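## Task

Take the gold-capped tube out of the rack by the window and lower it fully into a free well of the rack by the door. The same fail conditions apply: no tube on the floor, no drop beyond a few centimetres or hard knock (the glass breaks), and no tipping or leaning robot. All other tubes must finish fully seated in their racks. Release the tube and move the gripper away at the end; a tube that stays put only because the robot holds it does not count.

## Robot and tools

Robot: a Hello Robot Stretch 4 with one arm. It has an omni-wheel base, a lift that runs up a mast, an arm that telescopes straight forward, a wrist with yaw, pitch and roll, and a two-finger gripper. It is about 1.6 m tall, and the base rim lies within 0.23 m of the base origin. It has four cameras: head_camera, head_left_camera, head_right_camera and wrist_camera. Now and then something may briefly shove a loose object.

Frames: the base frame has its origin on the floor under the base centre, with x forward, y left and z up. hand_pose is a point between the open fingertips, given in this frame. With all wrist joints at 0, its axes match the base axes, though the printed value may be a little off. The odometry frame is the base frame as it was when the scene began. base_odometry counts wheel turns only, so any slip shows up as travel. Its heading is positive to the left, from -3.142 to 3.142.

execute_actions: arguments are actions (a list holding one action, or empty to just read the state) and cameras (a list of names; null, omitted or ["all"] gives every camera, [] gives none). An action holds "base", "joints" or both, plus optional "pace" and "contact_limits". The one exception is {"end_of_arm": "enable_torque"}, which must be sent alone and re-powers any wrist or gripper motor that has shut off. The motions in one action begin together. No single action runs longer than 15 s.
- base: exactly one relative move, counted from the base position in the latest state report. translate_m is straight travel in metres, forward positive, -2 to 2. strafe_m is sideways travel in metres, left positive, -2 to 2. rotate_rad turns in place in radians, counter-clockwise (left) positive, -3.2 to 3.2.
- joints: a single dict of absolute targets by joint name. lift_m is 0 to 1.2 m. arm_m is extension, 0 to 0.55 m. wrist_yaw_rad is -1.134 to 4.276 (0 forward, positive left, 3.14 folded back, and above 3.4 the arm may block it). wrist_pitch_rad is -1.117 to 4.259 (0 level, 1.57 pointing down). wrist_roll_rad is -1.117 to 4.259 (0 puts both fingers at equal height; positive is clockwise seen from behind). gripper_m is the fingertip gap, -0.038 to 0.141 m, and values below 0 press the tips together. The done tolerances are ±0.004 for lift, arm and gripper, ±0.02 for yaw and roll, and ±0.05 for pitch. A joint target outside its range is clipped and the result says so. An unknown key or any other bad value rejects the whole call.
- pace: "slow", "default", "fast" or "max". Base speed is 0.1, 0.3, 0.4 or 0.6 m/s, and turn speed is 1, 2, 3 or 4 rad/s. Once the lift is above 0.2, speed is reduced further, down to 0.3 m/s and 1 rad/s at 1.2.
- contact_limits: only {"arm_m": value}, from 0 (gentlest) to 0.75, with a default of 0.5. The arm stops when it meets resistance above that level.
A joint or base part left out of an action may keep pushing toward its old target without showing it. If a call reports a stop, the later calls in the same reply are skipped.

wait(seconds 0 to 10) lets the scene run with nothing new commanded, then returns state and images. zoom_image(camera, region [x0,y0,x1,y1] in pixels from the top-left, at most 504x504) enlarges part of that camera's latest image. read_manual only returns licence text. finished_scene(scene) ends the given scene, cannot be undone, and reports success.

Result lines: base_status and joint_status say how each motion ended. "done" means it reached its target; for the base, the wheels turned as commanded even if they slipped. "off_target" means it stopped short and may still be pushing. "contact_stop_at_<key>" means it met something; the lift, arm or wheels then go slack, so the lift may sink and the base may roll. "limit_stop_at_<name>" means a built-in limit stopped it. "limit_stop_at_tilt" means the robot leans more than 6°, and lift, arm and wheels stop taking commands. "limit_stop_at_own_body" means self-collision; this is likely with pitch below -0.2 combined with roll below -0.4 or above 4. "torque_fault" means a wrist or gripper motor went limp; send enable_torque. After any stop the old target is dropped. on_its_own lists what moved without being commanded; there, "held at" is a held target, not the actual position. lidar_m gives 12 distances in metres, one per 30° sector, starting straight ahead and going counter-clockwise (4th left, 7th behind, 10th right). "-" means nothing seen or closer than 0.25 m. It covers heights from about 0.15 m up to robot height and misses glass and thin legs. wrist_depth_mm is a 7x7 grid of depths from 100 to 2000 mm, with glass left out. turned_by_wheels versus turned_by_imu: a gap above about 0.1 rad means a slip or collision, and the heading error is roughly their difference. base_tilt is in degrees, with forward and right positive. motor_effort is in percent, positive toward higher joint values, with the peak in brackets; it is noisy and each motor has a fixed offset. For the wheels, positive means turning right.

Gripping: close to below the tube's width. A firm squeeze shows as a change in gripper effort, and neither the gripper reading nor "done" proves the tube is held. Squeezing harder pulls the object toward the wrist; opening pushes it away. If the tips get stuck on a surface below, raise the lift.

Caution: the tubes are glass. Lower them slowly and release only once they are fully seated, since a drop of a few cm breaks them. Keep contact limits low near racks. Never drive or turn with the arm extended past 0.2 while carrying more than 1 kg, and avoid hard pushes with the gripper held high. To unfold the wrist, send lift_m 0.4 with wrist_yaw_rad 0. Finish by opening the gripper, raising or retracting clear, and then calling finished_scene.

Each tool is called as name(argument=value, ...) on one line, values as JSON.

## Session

execute_actions(actions=[])

Scene clock: 0.00 s.
base_odometry: x=+0.000 y=+0.000 heading=+0.000 (m, m, rad; odometry frame)
turned_by_wheels: +0.000 (rad since the last result)
turned_by_imu: +0.000 (rad since the last result)
base_tilt: forward=+0.5 right=-0.1 (deg)
lidar_m: 1.57 1.37 1.37 1.71 1.05 1.06 1.34 1.78 1.82 2.47 1.58 1.60
base_status: not commanded
joint_positions: lift_m=+0.238 arm_m=+0.002 wrist_yaw_rad=+3.227 wrist_pitch_rad=-0.013 wrist_roll_rad=-0.009 gripper_m=+0.057
joint_status: not commanded
motor_effort: lift_m=+20 arm_m=-1 wrist_yaw_rad=+1 wrist_pitch_rad=-6 wrist_roll_rad=+0 gripper_m=-3 wheel_0=+0 wheel_1=+0 wheel_2=+0 (%)
hand_pose: x=-0.1219 y=+0.0624 z=+0.4204 quat_wxyz=(-0.043, +0.007, -0.004, +0.999) (m; base frame)
wrist_depth_mm: - 125 133 - - 1618 960 / - 108 134 - 1983 1618 946 / - 114 135 - 1983 1618 931 / 138 136 202 - 1576 1118 931 / 223 - - - 1397 1138 960 / 224 1430 193 1499 198 1138 931 / 225 946 1008 110 1025 991 960
pictures: head_camera, head_left_camera, head_right_camera, wrist_camera
camera_calibration (this result's frames):
wrist_camera: T_world_to_cam=[[-0.0784906, 0.996653, 0.0228421, -0.0847463], [0.00342965, 0.0231827, -0.999725, 0.47322], [-0.996909, -0.0783907, -0.00523779, 0.110241], [0, 0, 0, 1]] pos_world=[0.101626, 0.082134, 0.475603]
Images, in order (width x height): head_camera 420x560, head_left_camera 420x672, head_right_camera 420x672, wrist_camera 616x392.

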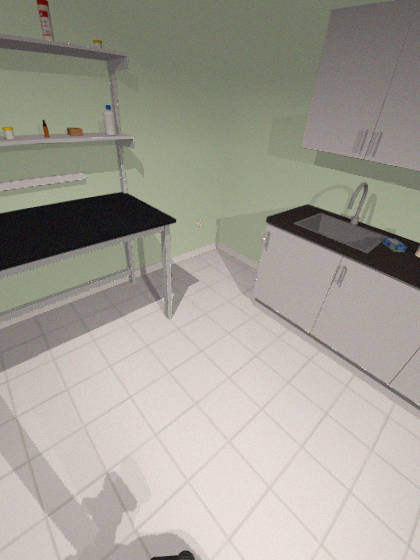

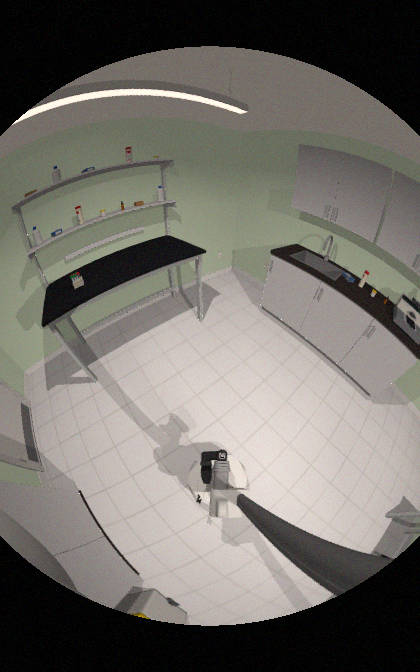

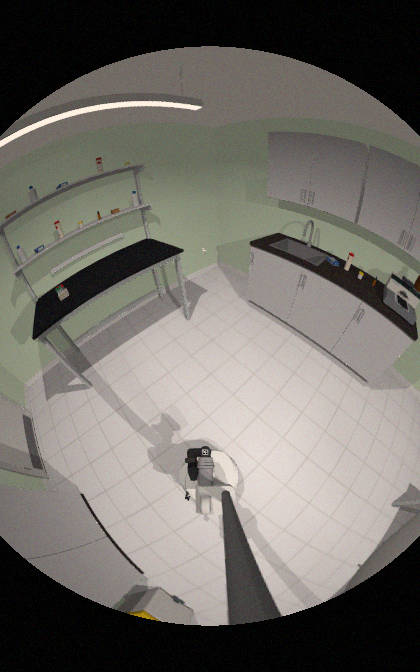

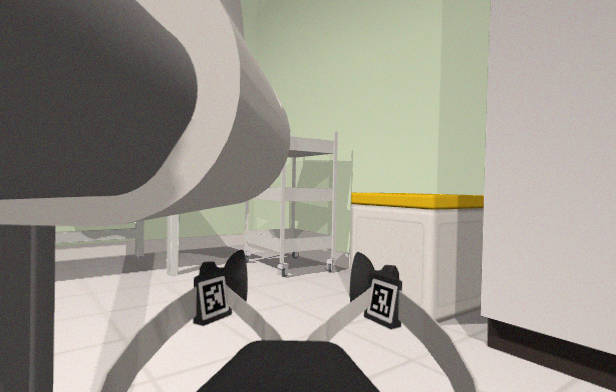

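execute_actions(actions=[{"base":{"rotate_rad":-2.4},"joints":{"lift_m":0.9,"wrist_yaw_rad":0.0,"wrist_pitch_rad":0.1},"pace":"fast"}], cameras=["head_camera","head_left_camera","wrist_camera"])

Scene clock: 6.30 s.
base_odometry: x=+0.000 y=+0.000 heading=-2.400 (m, m, rad; odometry frame)
turned_by_wheels: -2.400 (rad since the last result)
turned_by_imu: -2.398 (rad since the last result)
base_tilt: forward=+0.5 right=-0.1 (deg)
lidar_m: 1.77 1.88 1.62 1.58 1.69 1.44 1.40 1.45 1.10 1.04 1.11 1.82
base_status: done
joint_positions: lift_m=+0.900 arm_m=+0.002 wrist_yaw_rad=+0.000 wrist_pitch_rad=+0.102 wrist_roll_rad=-0.009 gripper_m=+0.057
joint_status: all done
motor_effort: lift_m=+23(24) arm_m=-1(1) wrist_yaw_rad=-1(3) wrist_pitch_rad=-6(5) wrist_roll_rad=+0(0) gripper_m=+1(3) wheel_0=+1(8) wheel_1=+0(8) wheel_2=+0(7) (%)
hand_pose: x=+0.4600 y=-0.0873 z=+1.0486 quat_wxyz=(+0.999, -0.005, +0.051, +0.000) (m; base frame)
wrist_depth_mm: - - - - - - - / - - - - - - - / - - - - - - - / - - - - - - - / - - 1661 1921 1661 - 1756 / - - 194 - 198 - 1756 / 1921 1808 1921 110 1921 1921 1756
pictures: head_camera, head_left_camera, wrist_camera
camera_calibration (this result's frames):
wrist_camera: T_world_to_cam=[[-0.00418552, -0.999714, 0.023532, -0.113452], [-0.120278, -0.022858, -0.992477, 1.14802], [0.992731, -0.00698441, -0.120148, -0.106637], [0, 0, 0, 1]] pos_world=[0.243469, -0.0879232, 1.12924]
Images, in order (width x height): head_camera 420x560, head_left_camera 420x672, wrist_camera 616x392.

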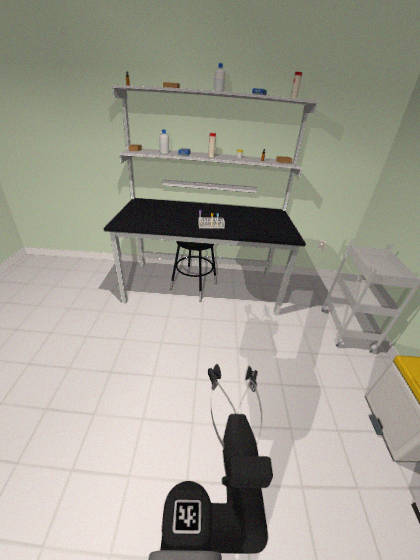

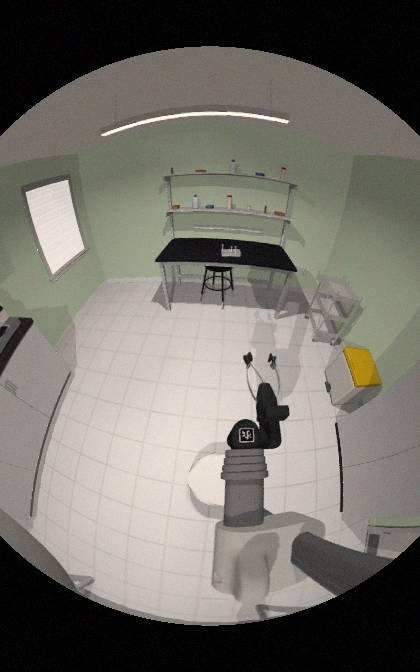

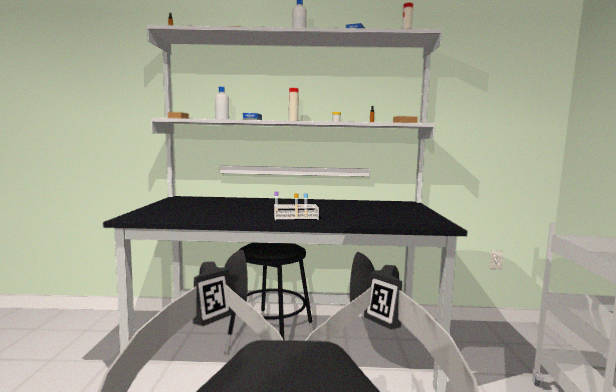

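execute_actions(actions=[{"base":{"translate_m":1.3},"joints":{"wrist_yaw_rad":0.3},"pace":"fast"}], cameras=["head_camera","wrist_camera"])

zoom_image(camera="head_camera", region=[150, 280, 270, 400])

Scene clock: 16.07 s.
base_odometry: x=-0.959 y=-0.878 heading=-2.400 (m, m, rad; odometry frame)
turned_by_wheels: +0.000 (rad since the last result)
turned_by_imu: +0.000 (rad since the last result)
base_tilt: forward=+0.5 right=-0.1 (deg)
lidar_m: 0.51 0.52 0.75 1.91 1.65 2.30 3.40 1.55 1.22 1.15 0.69 0.53
base_status: done
joint_positions: lift_m=+0.900 arm_m=+0.002 wrist_yaw_rad=+0.300 wrist_pitch_rad=+0.102 wrist_roll_rad=-0.009 gripper_m=+0.057
joint_status: all done
motor_effort: lift_m=+22(23) arm_m=-1(1) wrist_yaw_rad=+2(8) wrist_pitch_rad=-6(6) wrist_roll_rad=+0(0) gripper_m=-3(1) wheel_0=-1(5) wheel_1=-1(7) wheel_2=+1(11) (%)
hand_pose: x=+0.4730 y=+0.0012 z=+1.0486 quat_wxyz=(+0.987, -0.012, +0.050, +0.149) (m; base frame)
wrist_depth_mm: 1336 1229 1118 1042 991 917 866 / 1336 1138 960 931 866 842 820 / 1430 1229 1205 1078 1025 960 891 / 1464 1336 1255 1098 1025 960 891 / 1499 1336 1182 1118 1025 976 917 / 820 809 193 831 198 842 854 / 615 591 621 110 627 615 640
pictures: head_camera, wrist_camera
camera_calibration (this result's frames):
wrist_camera: T_world_to_cam=[[0.290727, -0.956517, 0.0235317, -0.164476], [-0.108183, -0.057298, -0.992478, 1.14595], [0.95067, 0.285995, -0.120137, -0.0993694], [0, 0, 0, 1]] pos_world=[0.266258, -0.0632442, 1.12926]
Images, in order (width x height): head_camera 420x560, wrist_camera 616x392.

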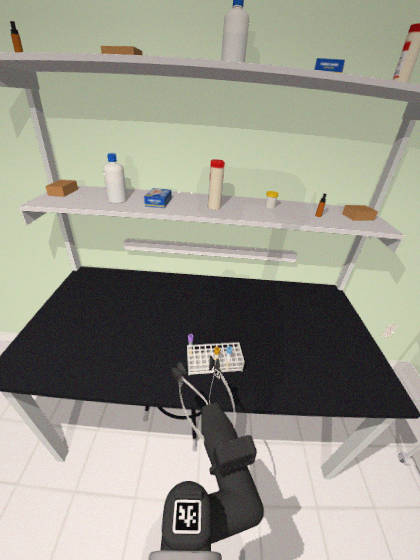

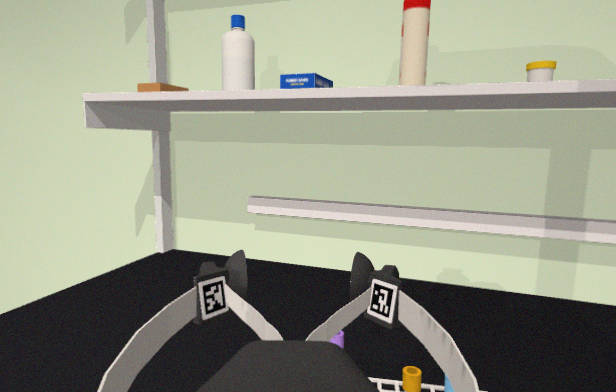

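Region (150, 280, 270, 400) of head_camera's 420x560 image, scaled by 4.200, with more detail than that image has.

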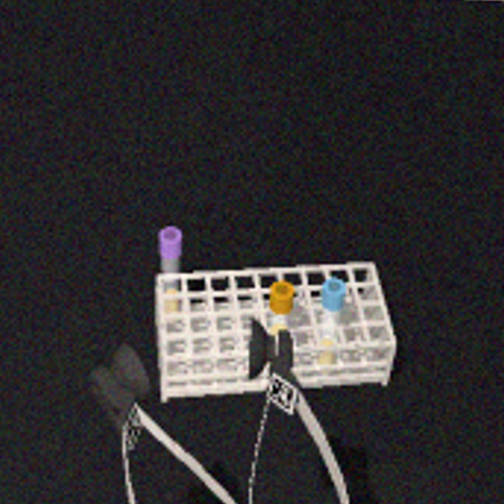

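execute_actions(actions=[{"joints":{"wrist_yaw_rad":0.09,"lift_m":0.79,"arm_m":0.06,"gripper_m":0.04}}], cameras=["head_camera","wrist_camera"])

zoom_image(camera="wrist_camera", region=[190, 200, 430, 392])

Scene clock: 31.50 s.
base_odometry: x=-0.959 y=-0.878 heading=-2.400 (m, m, rad; odometry frame)
turned_by_wheels: +0.000 (rad since the last result)
turned_by_imu: +0.001 (rad since the last result)
base_tilt: forward=+0.5 right=-0.1 (deg)
lidar_m: 0.50 0.54 0.77 1.92 1.63 2.32 3.39 1.53 1.22 1.15 0.69 0.50
base_status: not commanded
joint_positions: lift_m=+0.790 arm_m=+0.059 wrist_yaw_rad=+0.090 wrist_pitch_rad=+0.102 wrist_roll_rad=-0.009 gripper_m=+0.040
joint_status: all done
motor_effort: lift_m=+18(20) arm_m=+5(5) wrist_yaw_rad=+0(6) wrist_pitch_rad=-7(7) wrist_roll_rad=+1(1) gripper_m=-3(0) wheel_0=-1(1) wheel_1=-1(1) wheel_2=+1(1) (%)
hand_pose: x=+0.5236 y=-0.0611 z=+0.9390 quat_wxyz=(+0.998, -0.007, +0.051, +0.045) (m; base frame)
wrist_depth_mm: 778 759 732 723 723 715 715 / 1042 1042 991 991 960 917 917 / 1078 1060 1025 991 976 960 931 / 1098 1060 1042 1008 1008 960 946 / 831 854 842 866 878 891 904 / 564 569 190 452 196 585 597 / 430 389 410 110 389 430 449
pictures: head_camera, wrist_camera
camera_calibration (this result's frames):
wrist_camera: T_world_to_cam=[[0.085659, -0.996047, 0.0235317, -0.131292], [-0.117702, -0.0335697, -0.992481, 1.04552], [0.989348, 0.0822453, -0.120112, -0.175553], [0, 0, 0, 1]] pos_world=[0.307988, -0.0812369, 1.01966]
Images, in order (width x height): head_camera 420x560, wrist_camera 616x392.

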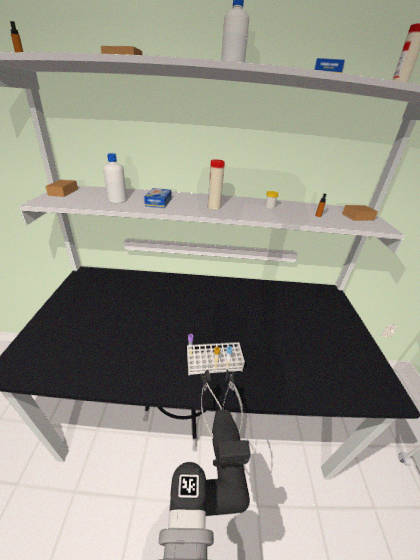

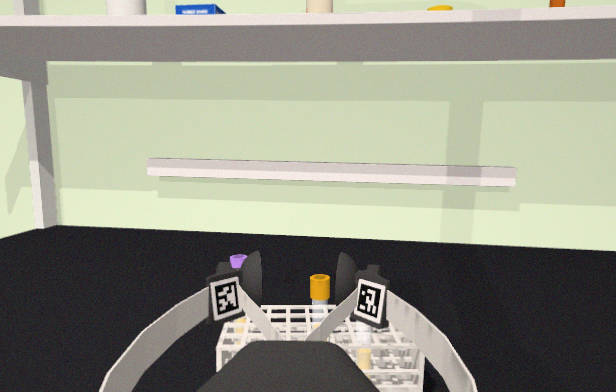

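Region (190, 200, 430, 392) of wrist_camera's 616x392 image, scaled by 2.100; it fills the top 403 rows of this view, and the rest is white.

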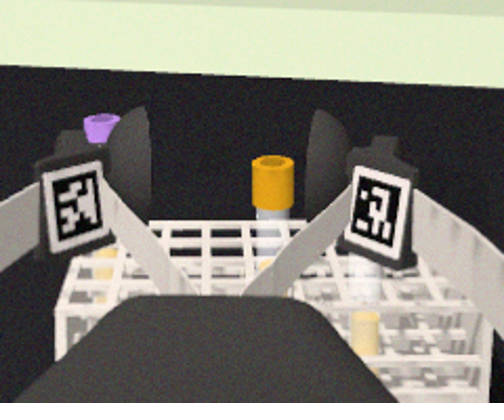

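execute_actions(actions=[{"joints":{"wrist_yaw_rad":0.065,"lift_m":0.765,"arm_m":0.16},"pace":"slow"}], cameras=["head_camera","wrist_camera"])

zoom_image(camera="wrist_camera", region=[190, 200, 430, 392])

zoom_image(camera="head_camera", region=[180, 320, 260, 400])

Scene clock: 48.60 s.
base_odometry: x=-0.959 y=-0.878 heading=-2.400 (m, m, rad; odometry frame)
turned_by_wheels: +0.000 (rad since the last result)
turned_by_imu: +0.002 (rad since the last result)
base_tilt: forward=+0.5 right=-0.1 (deg)
lidar_m: 0.50 0.54 0.78 1.93 1.65 2.31 3.39 1.54 1.20 1.13 0.70 0.53
base_status: not commanded
joint_positions: lift_m=+0.765 arm_m=+0.159 wrist_yaw_rad=+0.065 wrist_pitch_rad=+0.102 wrist_roll_rad=-0.009 gripper_m=+0.040
joint_status: all done
motor_effort: lift_m=+17(18) arm_m=+6(5) wrist_yaw_rad=+0(3) wrist_pitch_rad=-6(6) wrist_roll_rad=+1(0) gripper_m=-5(3) wheel_0=-1(1) wheel_1=-1(1) wheel_2=+1(1) (%)
hand_pose: x=+0.6220 y=-0.0685 z=+0.9141 quat_wxyz=(+0.998, -0.006, +0.051, +0.033) (m; base frame)
wrist_depth_mm: 798 768 768 750 750 723 732 / 931 917 904 891 854 854 831 / 960 931 917 904 891 854 866 / 960 960 946 917 904 878 866 / 750 741 768 778 788 798 809 / 504 508 190 484 196 525 535 / 382 351 304 110 293 387 402
pictures: head_camera, wrist_camera
camera_calibration (this result's frames):
wrist_camera: T_world_to_cam=[[0.0605508, -0.997888, 0.0235316, -0.130984], [-0.11851, -0.0305951, -0.992481, 1.03275], [0.991105, 0.0573068, -0.120112, -0.27804], [0, 0, 0, 1]] pos_world=[0.40589, -0.083177, 0.994674]
Images, in order (width x height): head_camera 420x560, wrist_camera 616x392.

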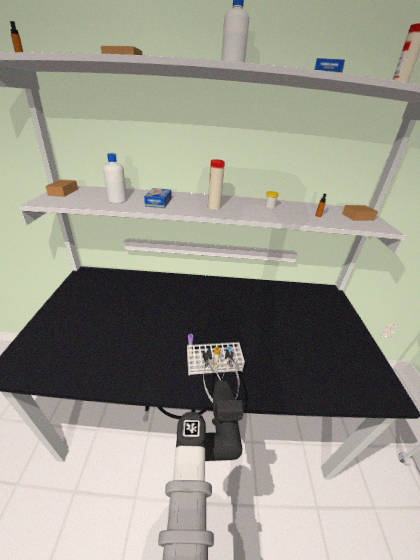

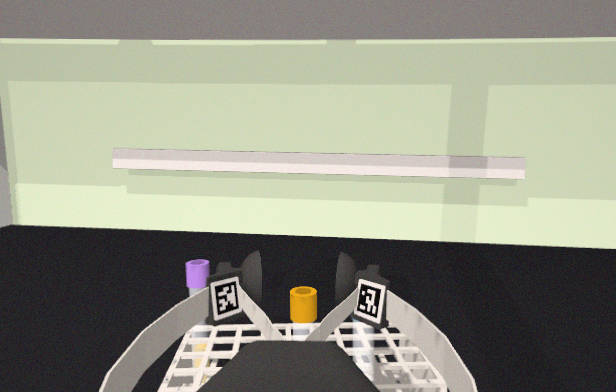

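Region (190, 200, 430, 392) of wrist_camera's 616x392 image, scaled by 2.100; it fills the top 403 rows of this view, and the rest is white.

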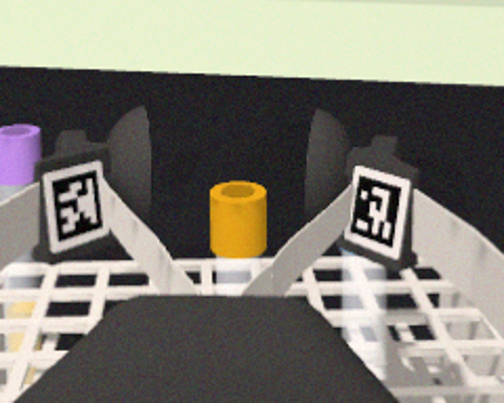

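Region (180, 320, 260, 400) of head_camera's 420x560 image, scaled by 6.300, with more detail than that image has.

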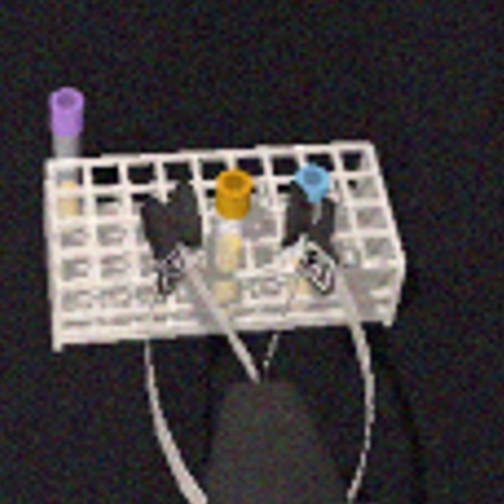

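execute_actions(actions=[{"joints":{"gripper_m":0.021}}], cameras=["wrist_camera"])

execute_actions(actions=[{"joints":{"arm_m":0.19,"lift_m":0.763},"pace":"slow","contact_limits":{"arm_m":0.2}}], cameras=["head_camera","wrist_camera"])

zoom_image(camera="wrist_camera", region=[190, 200, 430, 392])

zoom_image(camera="head_camera", region=[180, 320, 260, 400])

Scene clock: 84.03 s.
base_odometry: x=-0.959 y=-0.878 heading=-2.400 (m, m, rad; odometry frame)
turned_by_wheels: +0.000 (rad since the last result)
turned_by_imu: +0.001 (rad since the last result)
base_tilt: forward=+0.5 right=-0.1 (deg)
lidar_m: 0.51 0.52 0.74 1.92 1.64 2.31 3.39 1.54 1.22 1.13 0.69 0.53
base_status: not commanded
joint_positions: lift_m=+0.765 arm_m=+0.159 wrist_yaw_rad=+0.065 wrist_pitch_rad=+0.102 wrist_roll_rad=-0.009 gripper_m=+0.021
joint_status: all done
motor_effort: lift_m=+17(17) arm_m=+6(6) wrist_yaw_rad=+1(0) wrist_pitch_rad=-5(7) wrist_roll_rad=+0(0) gripper_m=-2(5) wheel_0=-1(1) wheel_1=-1(1) wheel_2=+1(1) (%)
hand_pose: x=+0.6220 y=-0.0685 z=+0.9141 quat_wxyz=(+0.998, -0.006, +0.051, +0.033) (m; base frame)
wrist_depth_mm: 798 788 759 759 741 732 723 / 946 917 904 891 866 854 831 / 976 931 904 891 878 854 854 / 960 960 946 917 904 891 866 / 741 750 768 768 778 798 809 / 508 512 188 214 343 525 535 / 384 271 303 110 293 397 402
pictures: wrist_camera
camera_calibration (this result's frames):
wrist_camera: T_world_to_cam=[[0.0605508, -0.997888, 0.0235318, -0.130985], [-0.11851, -0.0305953, -0.992481, 1.03275], [0.991105, 0.0573068, -0.120112, -0.27804], [0, 0, 0, 1]] pos_world=[0.40589, -0.083177, 0.994674]
Images, in order (width x height): wrist_camera 616x392.

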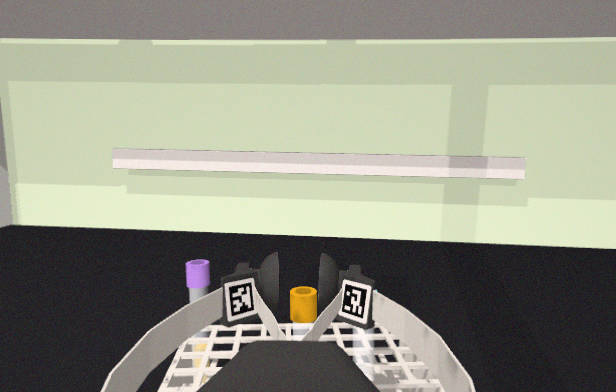

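Scene clock: 85.40 s.
base_odometry: x=-0.959 y=-0.878 heading=-2.400 (m, m, rad; odometry frame)
turned_by_wheels: +0.000 (rad since the last result)
turned_by_imu: +0.000 (rad since the last result)
base_tilt: forward=+0.5 right=-0.1 (deg)
lidar_m: 0.49 0.54 0.75 1.92 1.65 2.31 3.38 1.54 1.23 1.14 0.69 0.53
base_status: not commanded
joint_positions: lift_m=+0.763 arm_m=+0.189 wrist_yaw_rad=+0.065 wrist_pitch_rad=+0.102 wrist_roll_rad=-0.009 gripper_m=+0.021
joint_status: all done
motor_effort: lift_m=+18(17) arm_m=+5(5) wrist_yaw_rad=+0(0) wrist_pitch_rad=-6(4) wrist_roll_rad=+0(0) gripper_m=-3(3) wheel_0=-1(1) wheel_1=-1(1) wheel_2=+1(1) (%)
contact_limits: arm_m 0.2
hand_pose: x=+0.6520 y=-0.0685 z=+0.9120 quat_wxyz=(+0.998, -0.006, +0.051, +0.033) (m; base frame)
wrist_depth_mm: 820 788 768 759 750 741 741 / 891 878 854 831 842 820 809 / 917 904 878 866 866 831 820 / 946 917 917 891 866 854 831 / 732 750 759 778 778 798 809 / 500 504 188 213 235 521 530 / 382 264 306 110 294 392 397
pictures: head_camera, wrist_camera
camera_calibration (this result's frames):
wrist_camera: T_world_to_cam=[[0.0605477, -0.997888, 0.0235318, -0.132753], [-0.11851, -0.0305949, -0.992481, 1.03431], [0.991105, 0.0573037, -0.120112, -0.308015], [0, 0, 0, 1]] pos_world=[0.435888, -0.0831772, 0.992658]
Images, in order (width x height): head_camera 420x560, wrist_camera 616x392.

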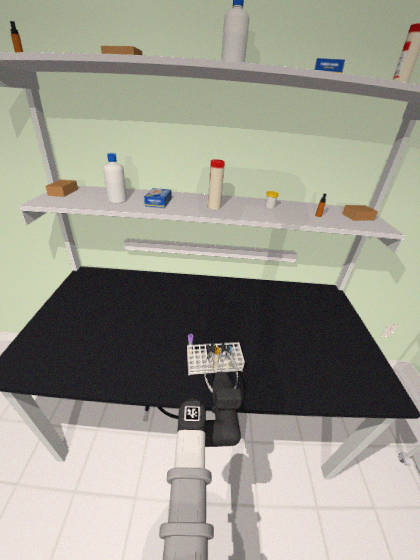

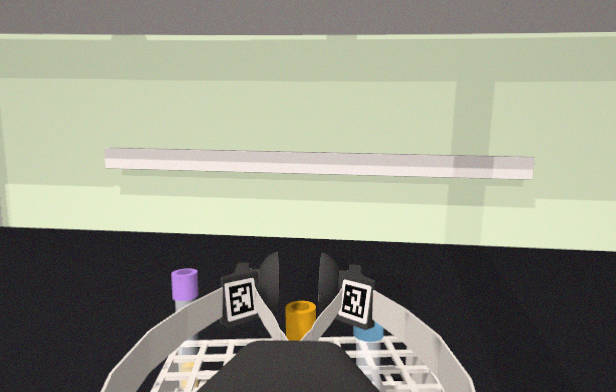

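Region (190, 200, 430, 392) of wrist_camera's 616x392 image, scaled by 2.100; it fills the top 403 rows of this view, and the rest is white.

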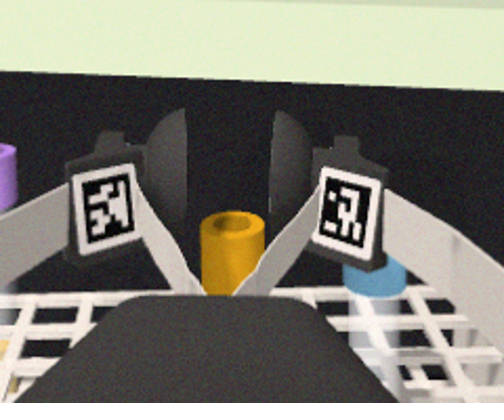

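Region (180, 320, 260, 400) of head_camera's 420x560 image, scaled by 6.300, with more detail than that image has.

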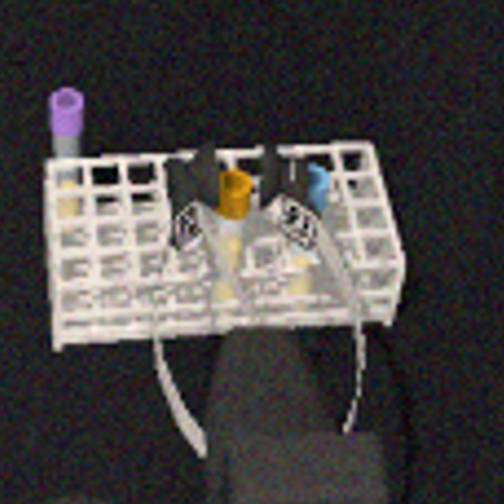

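execute_actions(actions=[{"joints":{"lift_m":0.757},"pace":"slow"}], cameras=[])

execute_actions(actions=[{"joints":{"gripper_m":0.0},"pace":"slow"}], cameras=["wrist_camera"])

execute_actions(actions=[{"joints":{"gripper_m":-0.015,"arm_m":0.196},"pace":"slow"}], cameras=["wrist_camera","head_camera"])

zoom_image(camera="wrist_camera", region=[190, 200, 430, 392])

zoom_image(camera="head_camera", region=[180, 320, 260, 400])

Scene clock: 97.23 s.
base_odometry: x=-0.959 y=-0.878 heading=-2.400 (m, m, rad; odometry frame)
turned_by_wheels: +0.000 (rad since the last result)
turned_by_imu: +0.001 (rad since the last result)
base_tilt: forward=+0.5 right=-0.1 (deg)
lidar_m: 0.49 0.54 0.76 1.92 1.64 2.29 3.37 1.56 1.23 1.15 0.70 0.54
base_status: not commanded
joint_positions: lift_m=+0.757 arm_m=+0.189 wrist_yaw_rad=+0.065 wrist_pitch_rad=+0.102 wrist_roll_rad=-0.009 gripper_m=+0.021
joint_status: all done
motor_effort: lift_m=+18(17) arm_m=+6(6) wrist_yaw_rad=+1(0) wrist_pitch_rad=-6(5) wrist_roll_rad=+1(0) gripper_m=-5(4) wheel_0=-1(1) wheel_1=-1(1) wheel_2=+1(1) (%)
hand_pose: x=+0.6520 y=-0.0685 z=+0.9061 quat_wxyz=(+0.998, -0.006, +0.051, +0.033) (m; base frame)
wrist_depth_mm: 831 798 788 768 759 750 750 / 904 891 866 842 842 820 809 / 917 891 866 866 842 831 809 / 946 917 917 891 866 854 842 / 715 732 732 741 759 759 798 / 488 488 188 214 234 508 517 / 366 250 290 110 286 382 387
pictures: none
No camera images: the call's "cameras" was empty. Leave "cameras" out to get every camera's image.

Scene clock: 98.43 s.
base_odometry: x=-0.959 y=-0.878 heading=-2.400 (m, m, rad; odometry frame)
turned_by_wheels: +0.000 (rad since the last result)
turned_by_imu: +0.000 (rad since the last result)
base_tilt: forward=+0.5 right=-0.1 (deg)
lidar_m: 0.51 0.53 0.75 1.93 1.65 2.31 3.39 1.53 1.22 1.15 0.72 0.53
base_status: not commanded
joint_positions: lift_m=+0.757 arm_m=+0.189 wrist_yaw_rad=+0.065 wrist_pitch_rad=+0.100 wrist_roll_rad=-0.009 gripper_m=+0.000
joint_status: all done
motor_effort: lift_m=+17(18) arm_m=+6(6) wrist_yaw_rad=+1(0) wrist_pitch_rad=+0(5) wrist_roll_rad=+0(1) gripper_m=-3(11) wheel_0=-1(1) wheel_1=-1(1) wheel_2=+1(1) (%)
hand_pose: x=+0.6520 y=-0.0686 z=+0.9066 quat_wxyz=(+0.998, -0.006, +0.050, +0.033) (m; base frame)
wrist_depth_mm: 809 788 778 759 759 750 741 / 904 891 878 854 831 809 798 / 931 891 878 866 842 831 820 / 946 931 904 878 866 854 842 / 723 741 750 759 768 788 798 / 492 492 185 203 449 508 521 / 370 256 291 110 281 382 389
pictures: wrist_camera
camera_calibration (this result's frames):
wrist_camera: T_world_to_cam=[[0.0601592, -0.997912, 0.0235227, -0.132464], [-0.116661, -0.0304329, -0.992705, 1.02791], [0.991348, 0.0569762, -0.118248, -0.310569], [0, 0, 0, 1]] pos_world=[0.435767, -0.0832097, 0.986802]
Images, in order (width x height): wrist_camera 616x392.

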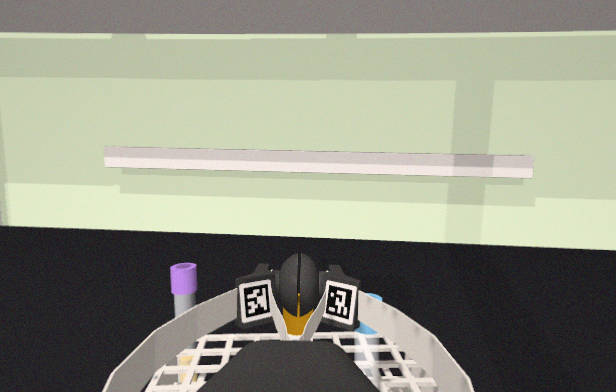

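Scene clock: 99.30 s.
base_odometry: x=-0.959 y=-0.878 heading=-2.400 (m, m, rad; odometry frame)
turned_by_wheels: +0.000 (rad since the last result)
turned_by_imu: +0.000 (rad since the last result)
base_tilt: forward=+0.5 right=+0.0 (deg)
lidar_m: 0.50 0.54 0.74 1.91 1.63 2.31 3.38 1.54 1.22 1.13 0.70 0.52
base_status: not commanded
joint_positions: lift_m=+0.757 arm_m=+0.195 wrist_yaw_rad=+0.065 wrist_pitch_rad=+0.100 wrist_roll_rad=-0.009 gripper_m=-0.015
joint_status: all done
motor_effort: lift_m=+17(18) arm_m=+6(7) wrist_yaw_rad=+1(1) wrist_pitch_rad=+0(1) wrist_roll_rad=+0(0) gripper_m=-8(10) wheel_0=-1(1) wheel_1=-1(1) wheel_2=+1(1) (%)
hand_pose: x=+0.6580 y=-0.0686 z=+0.9066 quat_wxyz=(+0.998, -0.006, +0.050, +0.033) (m; base frame)
wrist_depth_mm: 809 798 778 768 768 741 750 / 891 878 866 842 831 809 798 / 931 891 878 854 842 831 809 / 917 917 904 878 866 854 831 / 732 723 750 750 768 788 788 / 492 492 184 203 183 512 525 / 370 263 290 110 279 368 392
pictures: head_camera, wrist_camera
camera_calibration (this result's frames):
wrist_camera: T_world_to_cam=[[0.0601501, -0.997912, 0.0235228, -0.13282], [-0.116677, -0.0304328, -0.992704, 1.02861], [0.991347, 0.0569667, -0.118264, -0.316487], [0, 0, 0, 1]] pos_world=[0.441752, -0.0832103, 0.986801]
Images, in order (width x height): head_camera 420x560, wrist_camera 616x392.

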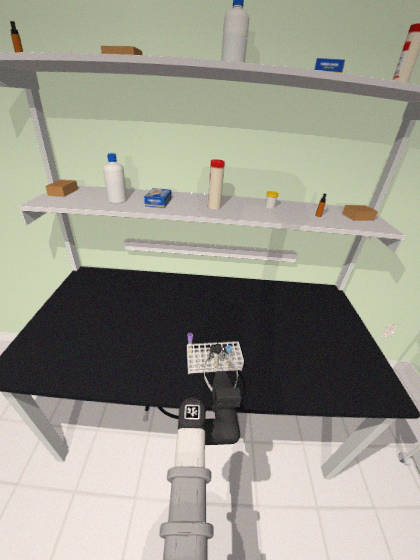

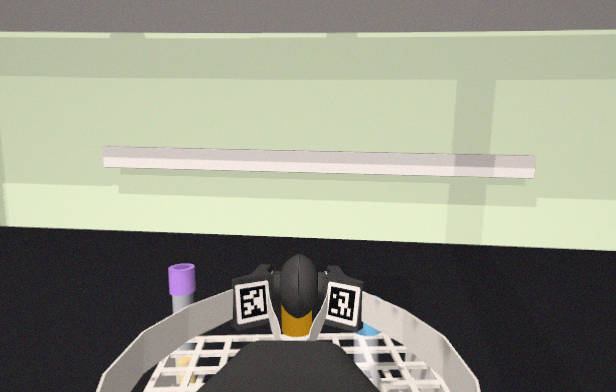

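Region (190, 200, 430, 392) of wrist_camera's 616x392 image, scaled by 2.100; it fills the top 403 rows of this view, and the rest is white.

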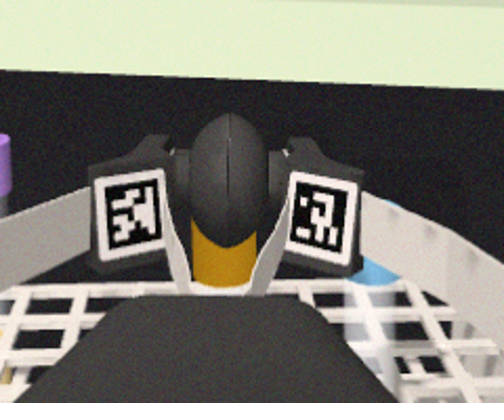

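Region (180, 320, 260, 400) of head_camera's 420x560 image, scaled by 6.300, with more detail than that image has.

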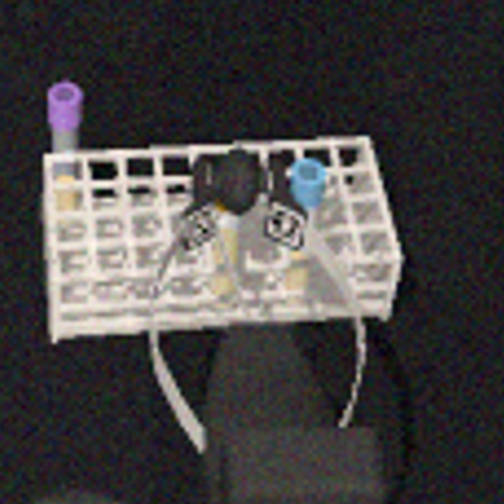

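execute_actions(actions=[{"joints":{"gripper_m":0.021,"arm_m":0.192}}], cameras=[])

execute_actions(actions=[{"joints":{"lift_m":0.745},"pace":"slow"}], cameras=["wrist_camera"])

execute_actions(actions=[{"joints":{"gripper_m":0.0},"pace":"slow"}], cameras=["wrist_camera"])

zoom_image(camera="wrist_camera", region=[190, 200, 430, 392])

Scene clock: 110.03 s.
base_odometry: x=-0.959 y=-0.878 heading=-2.400 (m, m, rad; odometry frame)
turned_by_wheels: +0.000 (rad since the last result)
turned_by_imu: +0.001 (rad since the last result)
base_tilt: forward=+0.5 right=-0.1 (deg)
lidar_m: 0.49 0.54 0.76 1.91 1.64 2.32 3.40 1.55 1.21 1.14 0.70 0.51
base_status: not commanded
joint_positions: lift_m=+0.757 arm_m=+0.193 wrist_yaw_rad=+0.065 wrist_pitch_rad=+0.100 wrist_roll_rad=-0.009 gripper_m=+0.021
joint_status: all done
motor_effort: lift_m=+17(17) arm_m=-6(8) wrist_yaw_rad=+1(1) wrist_pitch_rad=+1(1) wrist_roll_rad=-1(0) gripper_m=-5(9) wheel_0=-1(1) wheel_1=-1(1) wheel_2=+1(1) (%)
hand_pose: x=+0.6560 y=-0.0686 z=+0.9066 quat_wxyz=(+0.998, -0.006, +0.050, +0.033) (m; base frame)
wrist_depth_mm: 809 798 778 759 759 750 750 / 891 866 866 842 831 809 809 / 904 904 866 866 842 820 820 / 946 904 891 878 866 842 831 / 732 732 741 759 768 778 798 / 488 492 189 213 239 517 521 / 373 250 291 110 283 384 389
pictures: none
No camera images: the call's "cameras" was empty. Leave "cameras" out to get every camera's image.

Scene clock: 110.80 s.
base_odometry: x=-0.959 y=-0.878 heading=-2.400 (m, m, rad; odometry frame)
turned_by_wheels: +0.000 (rad since the last result)
turned_by_imu: +0.000 (rad since the last result)
base_tilt: forward=+0.5 right=-0.1 (deg)
lidar_m: 0.49 0.53 0.77 1.92 1.63 2.32 3.38 1.53 1.23 1.15 0.71 0.52
base_status: not commanded
joint_positions: lift_m=+0.746 arm_m=+0.193 wrist_yaw_rad=+0.065 wrist_pitch_rad=+0.091 wrist_roll_rad=-0.009 gripper_m=+0.021
joint_status: all done
on_its_own: wrist_pitch_rad is at rest, and its effort (+26) is outside its rest range (-23 to +23)
motor_effort: lift_m=+13(17) arm_m=-5(5) wrist_yaw_rad=+2(1) wrist_pitch_rad=+26(29) wrist_roll_rad=+0(0) gripper_m=-3(2) wheel_0=-1(1) wheel_1=-1(1) wheel_2=+1(1) (%)
hand_pose: x=+0.6562 y=-0.0686 z=+0.8977 quat_wxyz=(+0.998, -0.006, +0.045, +0.033) (m; base frame)
wrist_depth_mm: 798 768 759 750 741 732 732 / 904 878 866 842 831 820 809 / 931 904 878 866 842 831 820 / 960 931 904 891 866 854 831 / 732 759 759 768 788 809 820 / 492 496 189 213 190 512 521 / 366 247 298 110 291 379 389
pictures: wrist_camera
camera_calibration (this result's frames):
wrist_camera: T_world_to_cam=[[0.0599076, -0.997925, 0.02359, -0.132396], [-0.107161, -0.0299254, -0.993791, 1.01435], [0.992435, 0.0570077, -0.108732, -0.325024], [0, 0, 0, 1]] pos_world=[0.439195, -0.083238, 0.975832]
Images, in order (width x height): wrist_camera 616x392.

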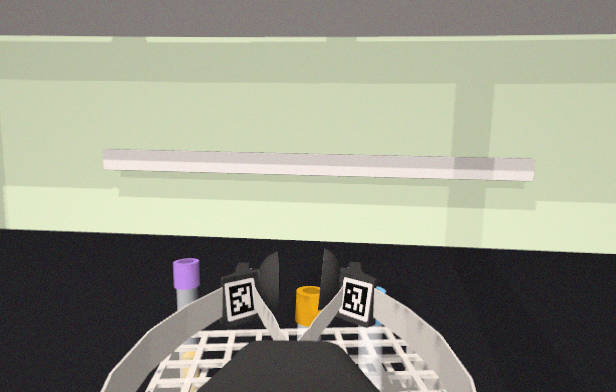

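Scene clock: 112.00 s.
base_odometry: x=-0.959 y=-0.878 heading=-2.400 (m, m, rad; odometry frame)
turned_by_wheels: +0.000 (rad since the last result)
turned_by_imu: +0.000 (rad since the last result)
base_tilt: forward=+0.6 right=-0.1 (deg)
lidar_m: 0.50 0.53 0.74 1.92 1.65 2.34 3.39 1.54 1.21 1.15 0.70 0.51
base_status: not commanded
joint_positions: lift_m=+0.745 arm_m=+0.193 wrist_yaw_rad=+0.065 wrist_pitch_rad=+0.102 wrist_roll_rad=-0.009 gripper_m=+0.000
joint_status: all done
motor_effort: lift_m=+19(20) arm_m=-5(5) wrist_yaw_rad=+2(3) wrist_pitch_rad=-7(26) wrist_roll_rad=+0(1) gripper_m=-9(6) wheel_0=-1(1) wheel_1=+0(1) wheel_2=+1(1) (%)
hand_pose: x=+0.6559 y=-0.0687 z=+0.8939 quat_wxyz=(+0.998, -0.006, +0.051, +0.033) (m; base frame)
wrist_depth_mm: 878 854 842 820 809 798 778 / 891 904 854 854 831 798 798 / 917 904 878 866 842 831 820 / 946 917 904 878 866 866 831 / 676 691 699 707 723 732 741 / 455 459 187 213 186 480 484 / 347 229 266 110 282 345 364
pictures: wrist_camera
camera_calibration (this result's frames):
wrist_camera: T_world_to_cam=[[0.0599915, -0.997919, 0.0236564, -0.132476], [-0.118504, -0.0306515, -0.99248, 1.01675], [0.99114, 0.056737, -0.120096, -0.314109], [0, 0, 0, 1]] pos_world=[0.439761, -0.0832132, 0.974517]
Images, in order (width x height): wrist_camera 616x392.

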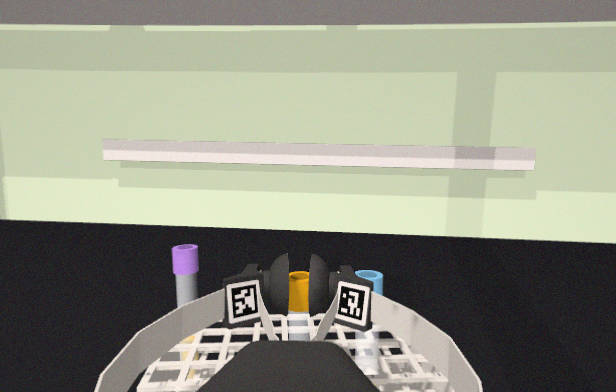

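Region (190, 200, 430, 392) of wrist_camera's 616x392 image, scaled by 2.100; it fills the top 403 rows of this view, and the rest is white.

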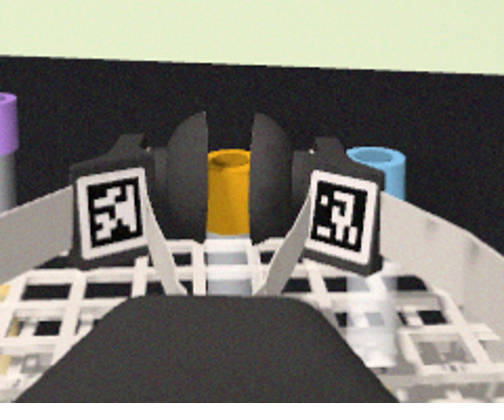

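execute_actions(actions=[{"joints":{"gripper_m":0.015}}], cameras=[])

execute_actions(actions=[{"joints":{"lift_m":0.754},"pace":"slow"}], cameras=[])

execute_actions(actions=[{"joints":{"gripper_m":-0.015,"arm_m":0.199},"pace":"slow"}], cameras=["wrist_camera","head_camera"])

zoom_image(camera="wrist_camera", region=[190, 200, 430, 392])

zoom_image(camera="head_camera", region=[180, 320, 260, 400])

Scene clock: 123.93 s.
base_odometry: x=-0.959 y=-0.878 heading=-2.400 (m, m, rad; odometry frame)
turned_by_wheels: +0.000 (rad since the last result)
turned_by_imu: +0.001 (rad since the last result)
base_tilt: forward=+0.6 right=-0.1 (deg)
lidar_m: 0.50 0.55 0.77 1.92 1.65 2.32 3.39 1.56 1.20 1.15 0.71 0.53
base_status: not commanded
joint_positions: lift_m=+0.745 arm_m=+0.193 wrist_yaw_rad=+0.065 wrist_pitch_rad=+0.102 wrist_roll_rad=-0.009 gripper_m=+0.015
joint_status: all done
motor_effort: lift_m=+19(19) arm_m=-5(5) wrist_yaw_rad=+2(2) wrist_pitch_rad=-7(5) wrist_roll_rad=+1(0) gripper_m=-3(10) wheel_0=+0(1) wheel_1=-1(1) wheel_2=+1(0) (%)
hand_pose: x=+0.6559 y=-0.0687 z=+0.8939 quat_wxyz=(+0.998, -0.006, +0.051, +0.033) (m; base frame)
wrist_depth_mm: 891 854 842 820 820 809 788 / 891 866 866 842 831 809 809 / 917 904 878 854 842 820 809 / 946 931 904 878 866 854 831 / 668 683 699 707 723 723 741 / 459 462 190 210 303 477 488 / 349 230 265 110 279 359 364
pictures: none
No camera images: the call's "cameras" was empty. Leave "cameras" out to get every camera's image.

Scene clock: 124.63 s.
base_odometry: x=-0.959 y=-0.878 heading=-2.400 (m, m, rad; odometry frame)
turned_by_wheels: +0.000 (rad since the last result)
turned_by_imu: +0.000 (rad since the last result)
base_tilt: forward=+0.6 right=-0.1 (deg)
lidar_m: 0.49 0.54 0.76 1.92 1.66 2.32 3.39 1.54 1.22 1.14 0.69 0.53
base_status: not commanded
joint_positions: lift_m=+0.754 arm_m=+0.193 wrist_yaw_rad=+0.065 wrist_pitch_rad=+0.102 wrist_roll_rad=-0.009 gripper_m=+0.015
joint_status: all done
motor_effort: lift_m=+23(24) arm_m=-5(5) wrist_yaw_rad=+1(2) wrist_pitch_rad=-5(8) wrist_roll_rad=+1(1) gripper_m=-3(1) wheel_0=-1(1) wheel_1=+0(1) wheel_2=+1(1) (%)
hand_pose: x=+0.6559 y=-0.0687 z=+0.9026 quat_wxyz=(+0.998, -0.006, +0.051, +0.033) (m; base frame)
wrist_depth_mm: 842 820 798 788 778 778 778 / 904 878 866 854 820 809 809 / 917 891 878 866 831 820 820 / 946 917 891 891 866 854 831 / 707 715 723 723 750 750 768 / 480 477 190 211 324 496 504 / 364 253 296 110 285 375 379
pictures: none
No camera images: the call's "cameras" was empty. Leave "cameras" out to get every camera's image.

Scene clock: 125.97 s.
base_odometry: x=-0.959 y=-0.878 heading=-2.400 (m, m, rad; odometry frame)
turned_by_wheels: +0.000 (rad since the last result)
turned_by_imu: +0.000 (rad since the last result)
base_tilt: forward=+0.5 right=-0.1 (deg)
lidar_m: 0.51 0.53 0.76 1.90 1.65 2.30 3.40 1.55 1.22 1.14 0.71 0.52
base_status: not commanded
joint_positions: lift_m=+0.754 arm_m=+0.198 wrist_yaw_rad=+0.065 wrist_pitch_rad=+0.102 wrist_roll_rad=-0.009 gripper_m=-0.015
joint_status: all done
motor_effort: lift_m=+23(23) arm_m=+6(3) wrist_yaw_rad=+2(2) wrist_pitch_rad=-5(6) wrist_roll_rad=+0(0) gripper_m=-11(9) wheel_0=-1(1) wheel_1=+0(0) wheel_2=+1(0) (%)
hand_pose: x=+0.6609 y=-0.0687 z=+0.9027 quat_wxyz=(+0.998, -0.006, +0.051, +0.032) (m; base frame)
wrist_depth_mm: 842 820 809 788 778 788 778 / 891 878 854 831 820 798 798 / 931 878 878 854 842 820 820 / 931 931 878 878 866 842 831 / 707 715 723 732 741 759 778 / 480 480 184 202 183 504 504 / 364 256 282 110 271 357 382
pictures: head_camera, wrist_camera
camera_calibration (this result's frames):
wrist_camera: T_world_to_cam=[[0.0599483, -0.997921, 0.0236556, -0.132971], [-0.11836, -0.0306373, -0.992498, 1.02597], [0.99116, 0.0566987, -0.11995, -0.318252], [0, 0, 0, 1]] pos_world=[0.444843, -0.0832168, 0.983241]
Images, in order (width x height): head_camera 420x560, wrist_camera 616x392.

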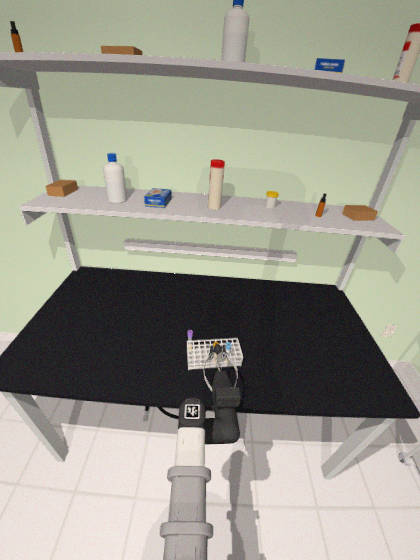

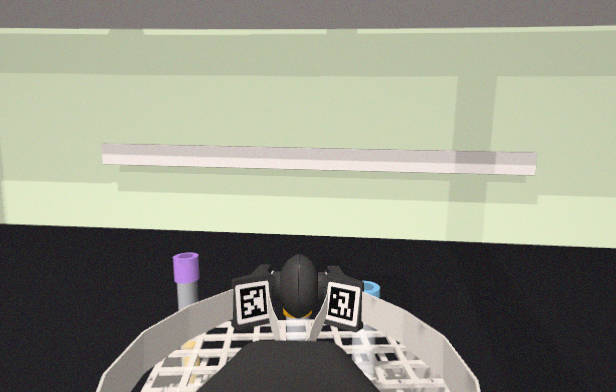

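Region (190, 200, 430, 392) of wrist_camera's 616x392 image, scaled by 2.100; it fills the top 403 rows of this view, and the rest is white.

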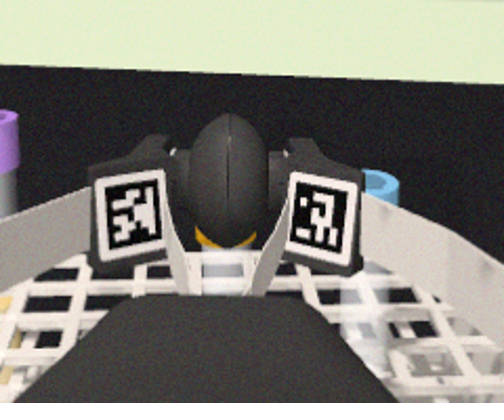

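Region (180, 320, 260, 400) of head_camera's 420x560 image, scaled by 6.300, with more detail than that image has.

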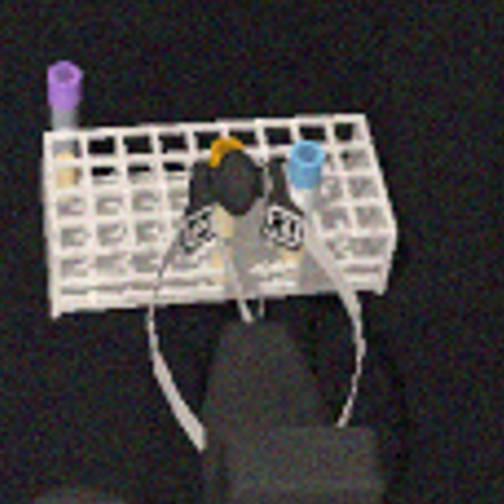

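execute_actions(actions=[{"joints":{"arm_m":0.15,"lift_m":1.08,"gripper_m":0.045}}], cameras=[])

execute_actions(actions=[{"base":{"translate_m":0.12},"joints":{"arm_m":0.38,"wrist_pitch_rad":1.57,"wrist_roll_rad":1.57,"wrist_yaw_rad":0.0}}], cameras=["wrist_camera","head_camera"])

Scene clock: 176.23 s.
base_odometry: x=-0.959 y=-0.878 heading=-2.400 (m, m, rad; odometry frame)
turned_by_wheels: +0.000 (rad since the last result)
turned_by_imu: +0.002 (rad since the last result)
base_tilt: forward=+0.6 right=-0.1 (deg)
lidar_m: 0.50 0.53 0.79 1.93 1.63 2.29 3.38 1.54 1.22 1.14 0.70 0.52
base_status: not commanded
joint_positions: lift_m=+1.080 arm_m=+0.151 wrist_yaw_rad=+0.065 wrist_pitch_rad=+0.102 wrist_roll_rad=-0.009 gripper_m=+0.045
joint_status: all done
motor_effort: lift_m=+23(23) arm_m=-6(8) wrist_yaw_rad=+1(2) wrist_pitch_rad=-7(5) wrist_roll_rad=+1(1) gripper_m=-2(7) wheel_0=-1(1) wheel_1=+0(0) wheel_2=+0(0) (%)
hand_pose: x=+0.6139 y=-0.0686 z=+1.2286 quat_wxyz=(+0.998, -0.006, +0.051, +0.033) (m; base frame)
wrist_depth_mm: 931 904 891 866 854 842 820 / 960 931 904 878 866 866 842 / 960 946 917 904 891 866 842 / 809 723 891 904 732 759 768 / 1025 991 960 960 917 917 904 / 1025 1008 191 917 195 917 917 / 917 854 931 110 931 917 917
pictures: none
No camera images: the call's "cameras" was empty. Leave "cameras" out to get every camera's image.

Scene clock: 178.03 s.
base_odometry: x=-1.047 y=-0.959 heading=-2.400 (m, m, rad; odometry frame)
turned_by_wheels: +0.000 (rad since the last result)
turned_by_imu: +0.000 (rad since the last result)
base_tilt: forward=+0.5 right=-0.1 (deg)
lidar_m: 0.38 0.40 0.58 2.12 1.66 2.29 3.53 1.57 1.25 1.12 0.55 0.40
base_status: done
joint_positions: lift_m=+1.080 arm_m=+0.379 wrist_yaw_rad=+0.000 wrist_pitch_rad=+1.570 wrist_roll_rad=+1.569 gripper_m=+0.045
joint_status: all done
motor_effort: lift_m=+23(23) arm_m=+5(6) wrist_yaw_rad=+1(2) wrist_pitch_rad=+1(4) wrist_roll_rad=+1(7) gripper_m=-2(0) wheel_0=+0(5) wheel_1=+0(7) wheel_2=+1(10) (%)
hand_pose: x=+0.5502 y=-0.0874 z=+0.9695 quat_wxyz=(+0.501, +0.500, +0.500, -0.499) (m; base frame)
wrist_depth_mm: 418 415 421 424 430 1205 1205 / 418 421 421 427 427 1205 1205 / 421 421 427 427 433 1205 1229 / 418 424 415 430 430 991 991 / 424 427 399 430 433 991 991 / 427 427 192 418 194 1025 1229 / 427 430 430 110 439 1229 1255
pictures: head_camera, wrist_camera
camera_calibration (this result's frames):
wrist_camera: T_world_to_cam=[[-0.999866, -0.0152687, 0.00584375, 0.539738], [-0.0151585, 0.999715, 0.0184683, 0.131779], [-0.00612407, 0.0183773, -0.999812, 1.19898], [0, 0, 0, 1]] pos_world=[0.549006, -0.145534, 1.19317]
Images, in order (width x height): head_camera 420x560, wrist_camera 616x392.

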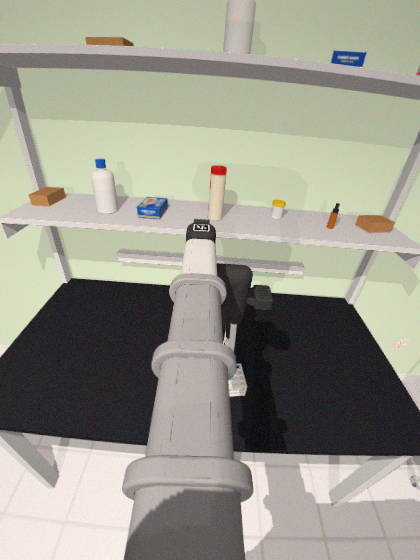

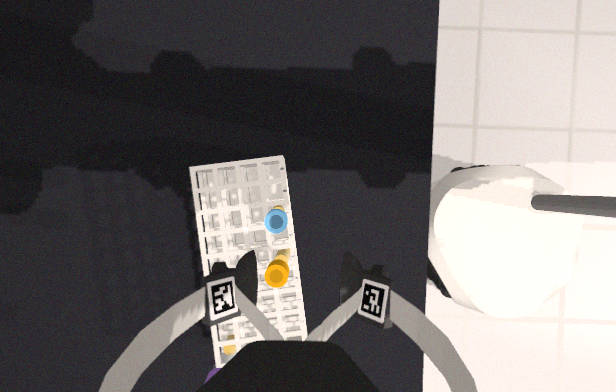

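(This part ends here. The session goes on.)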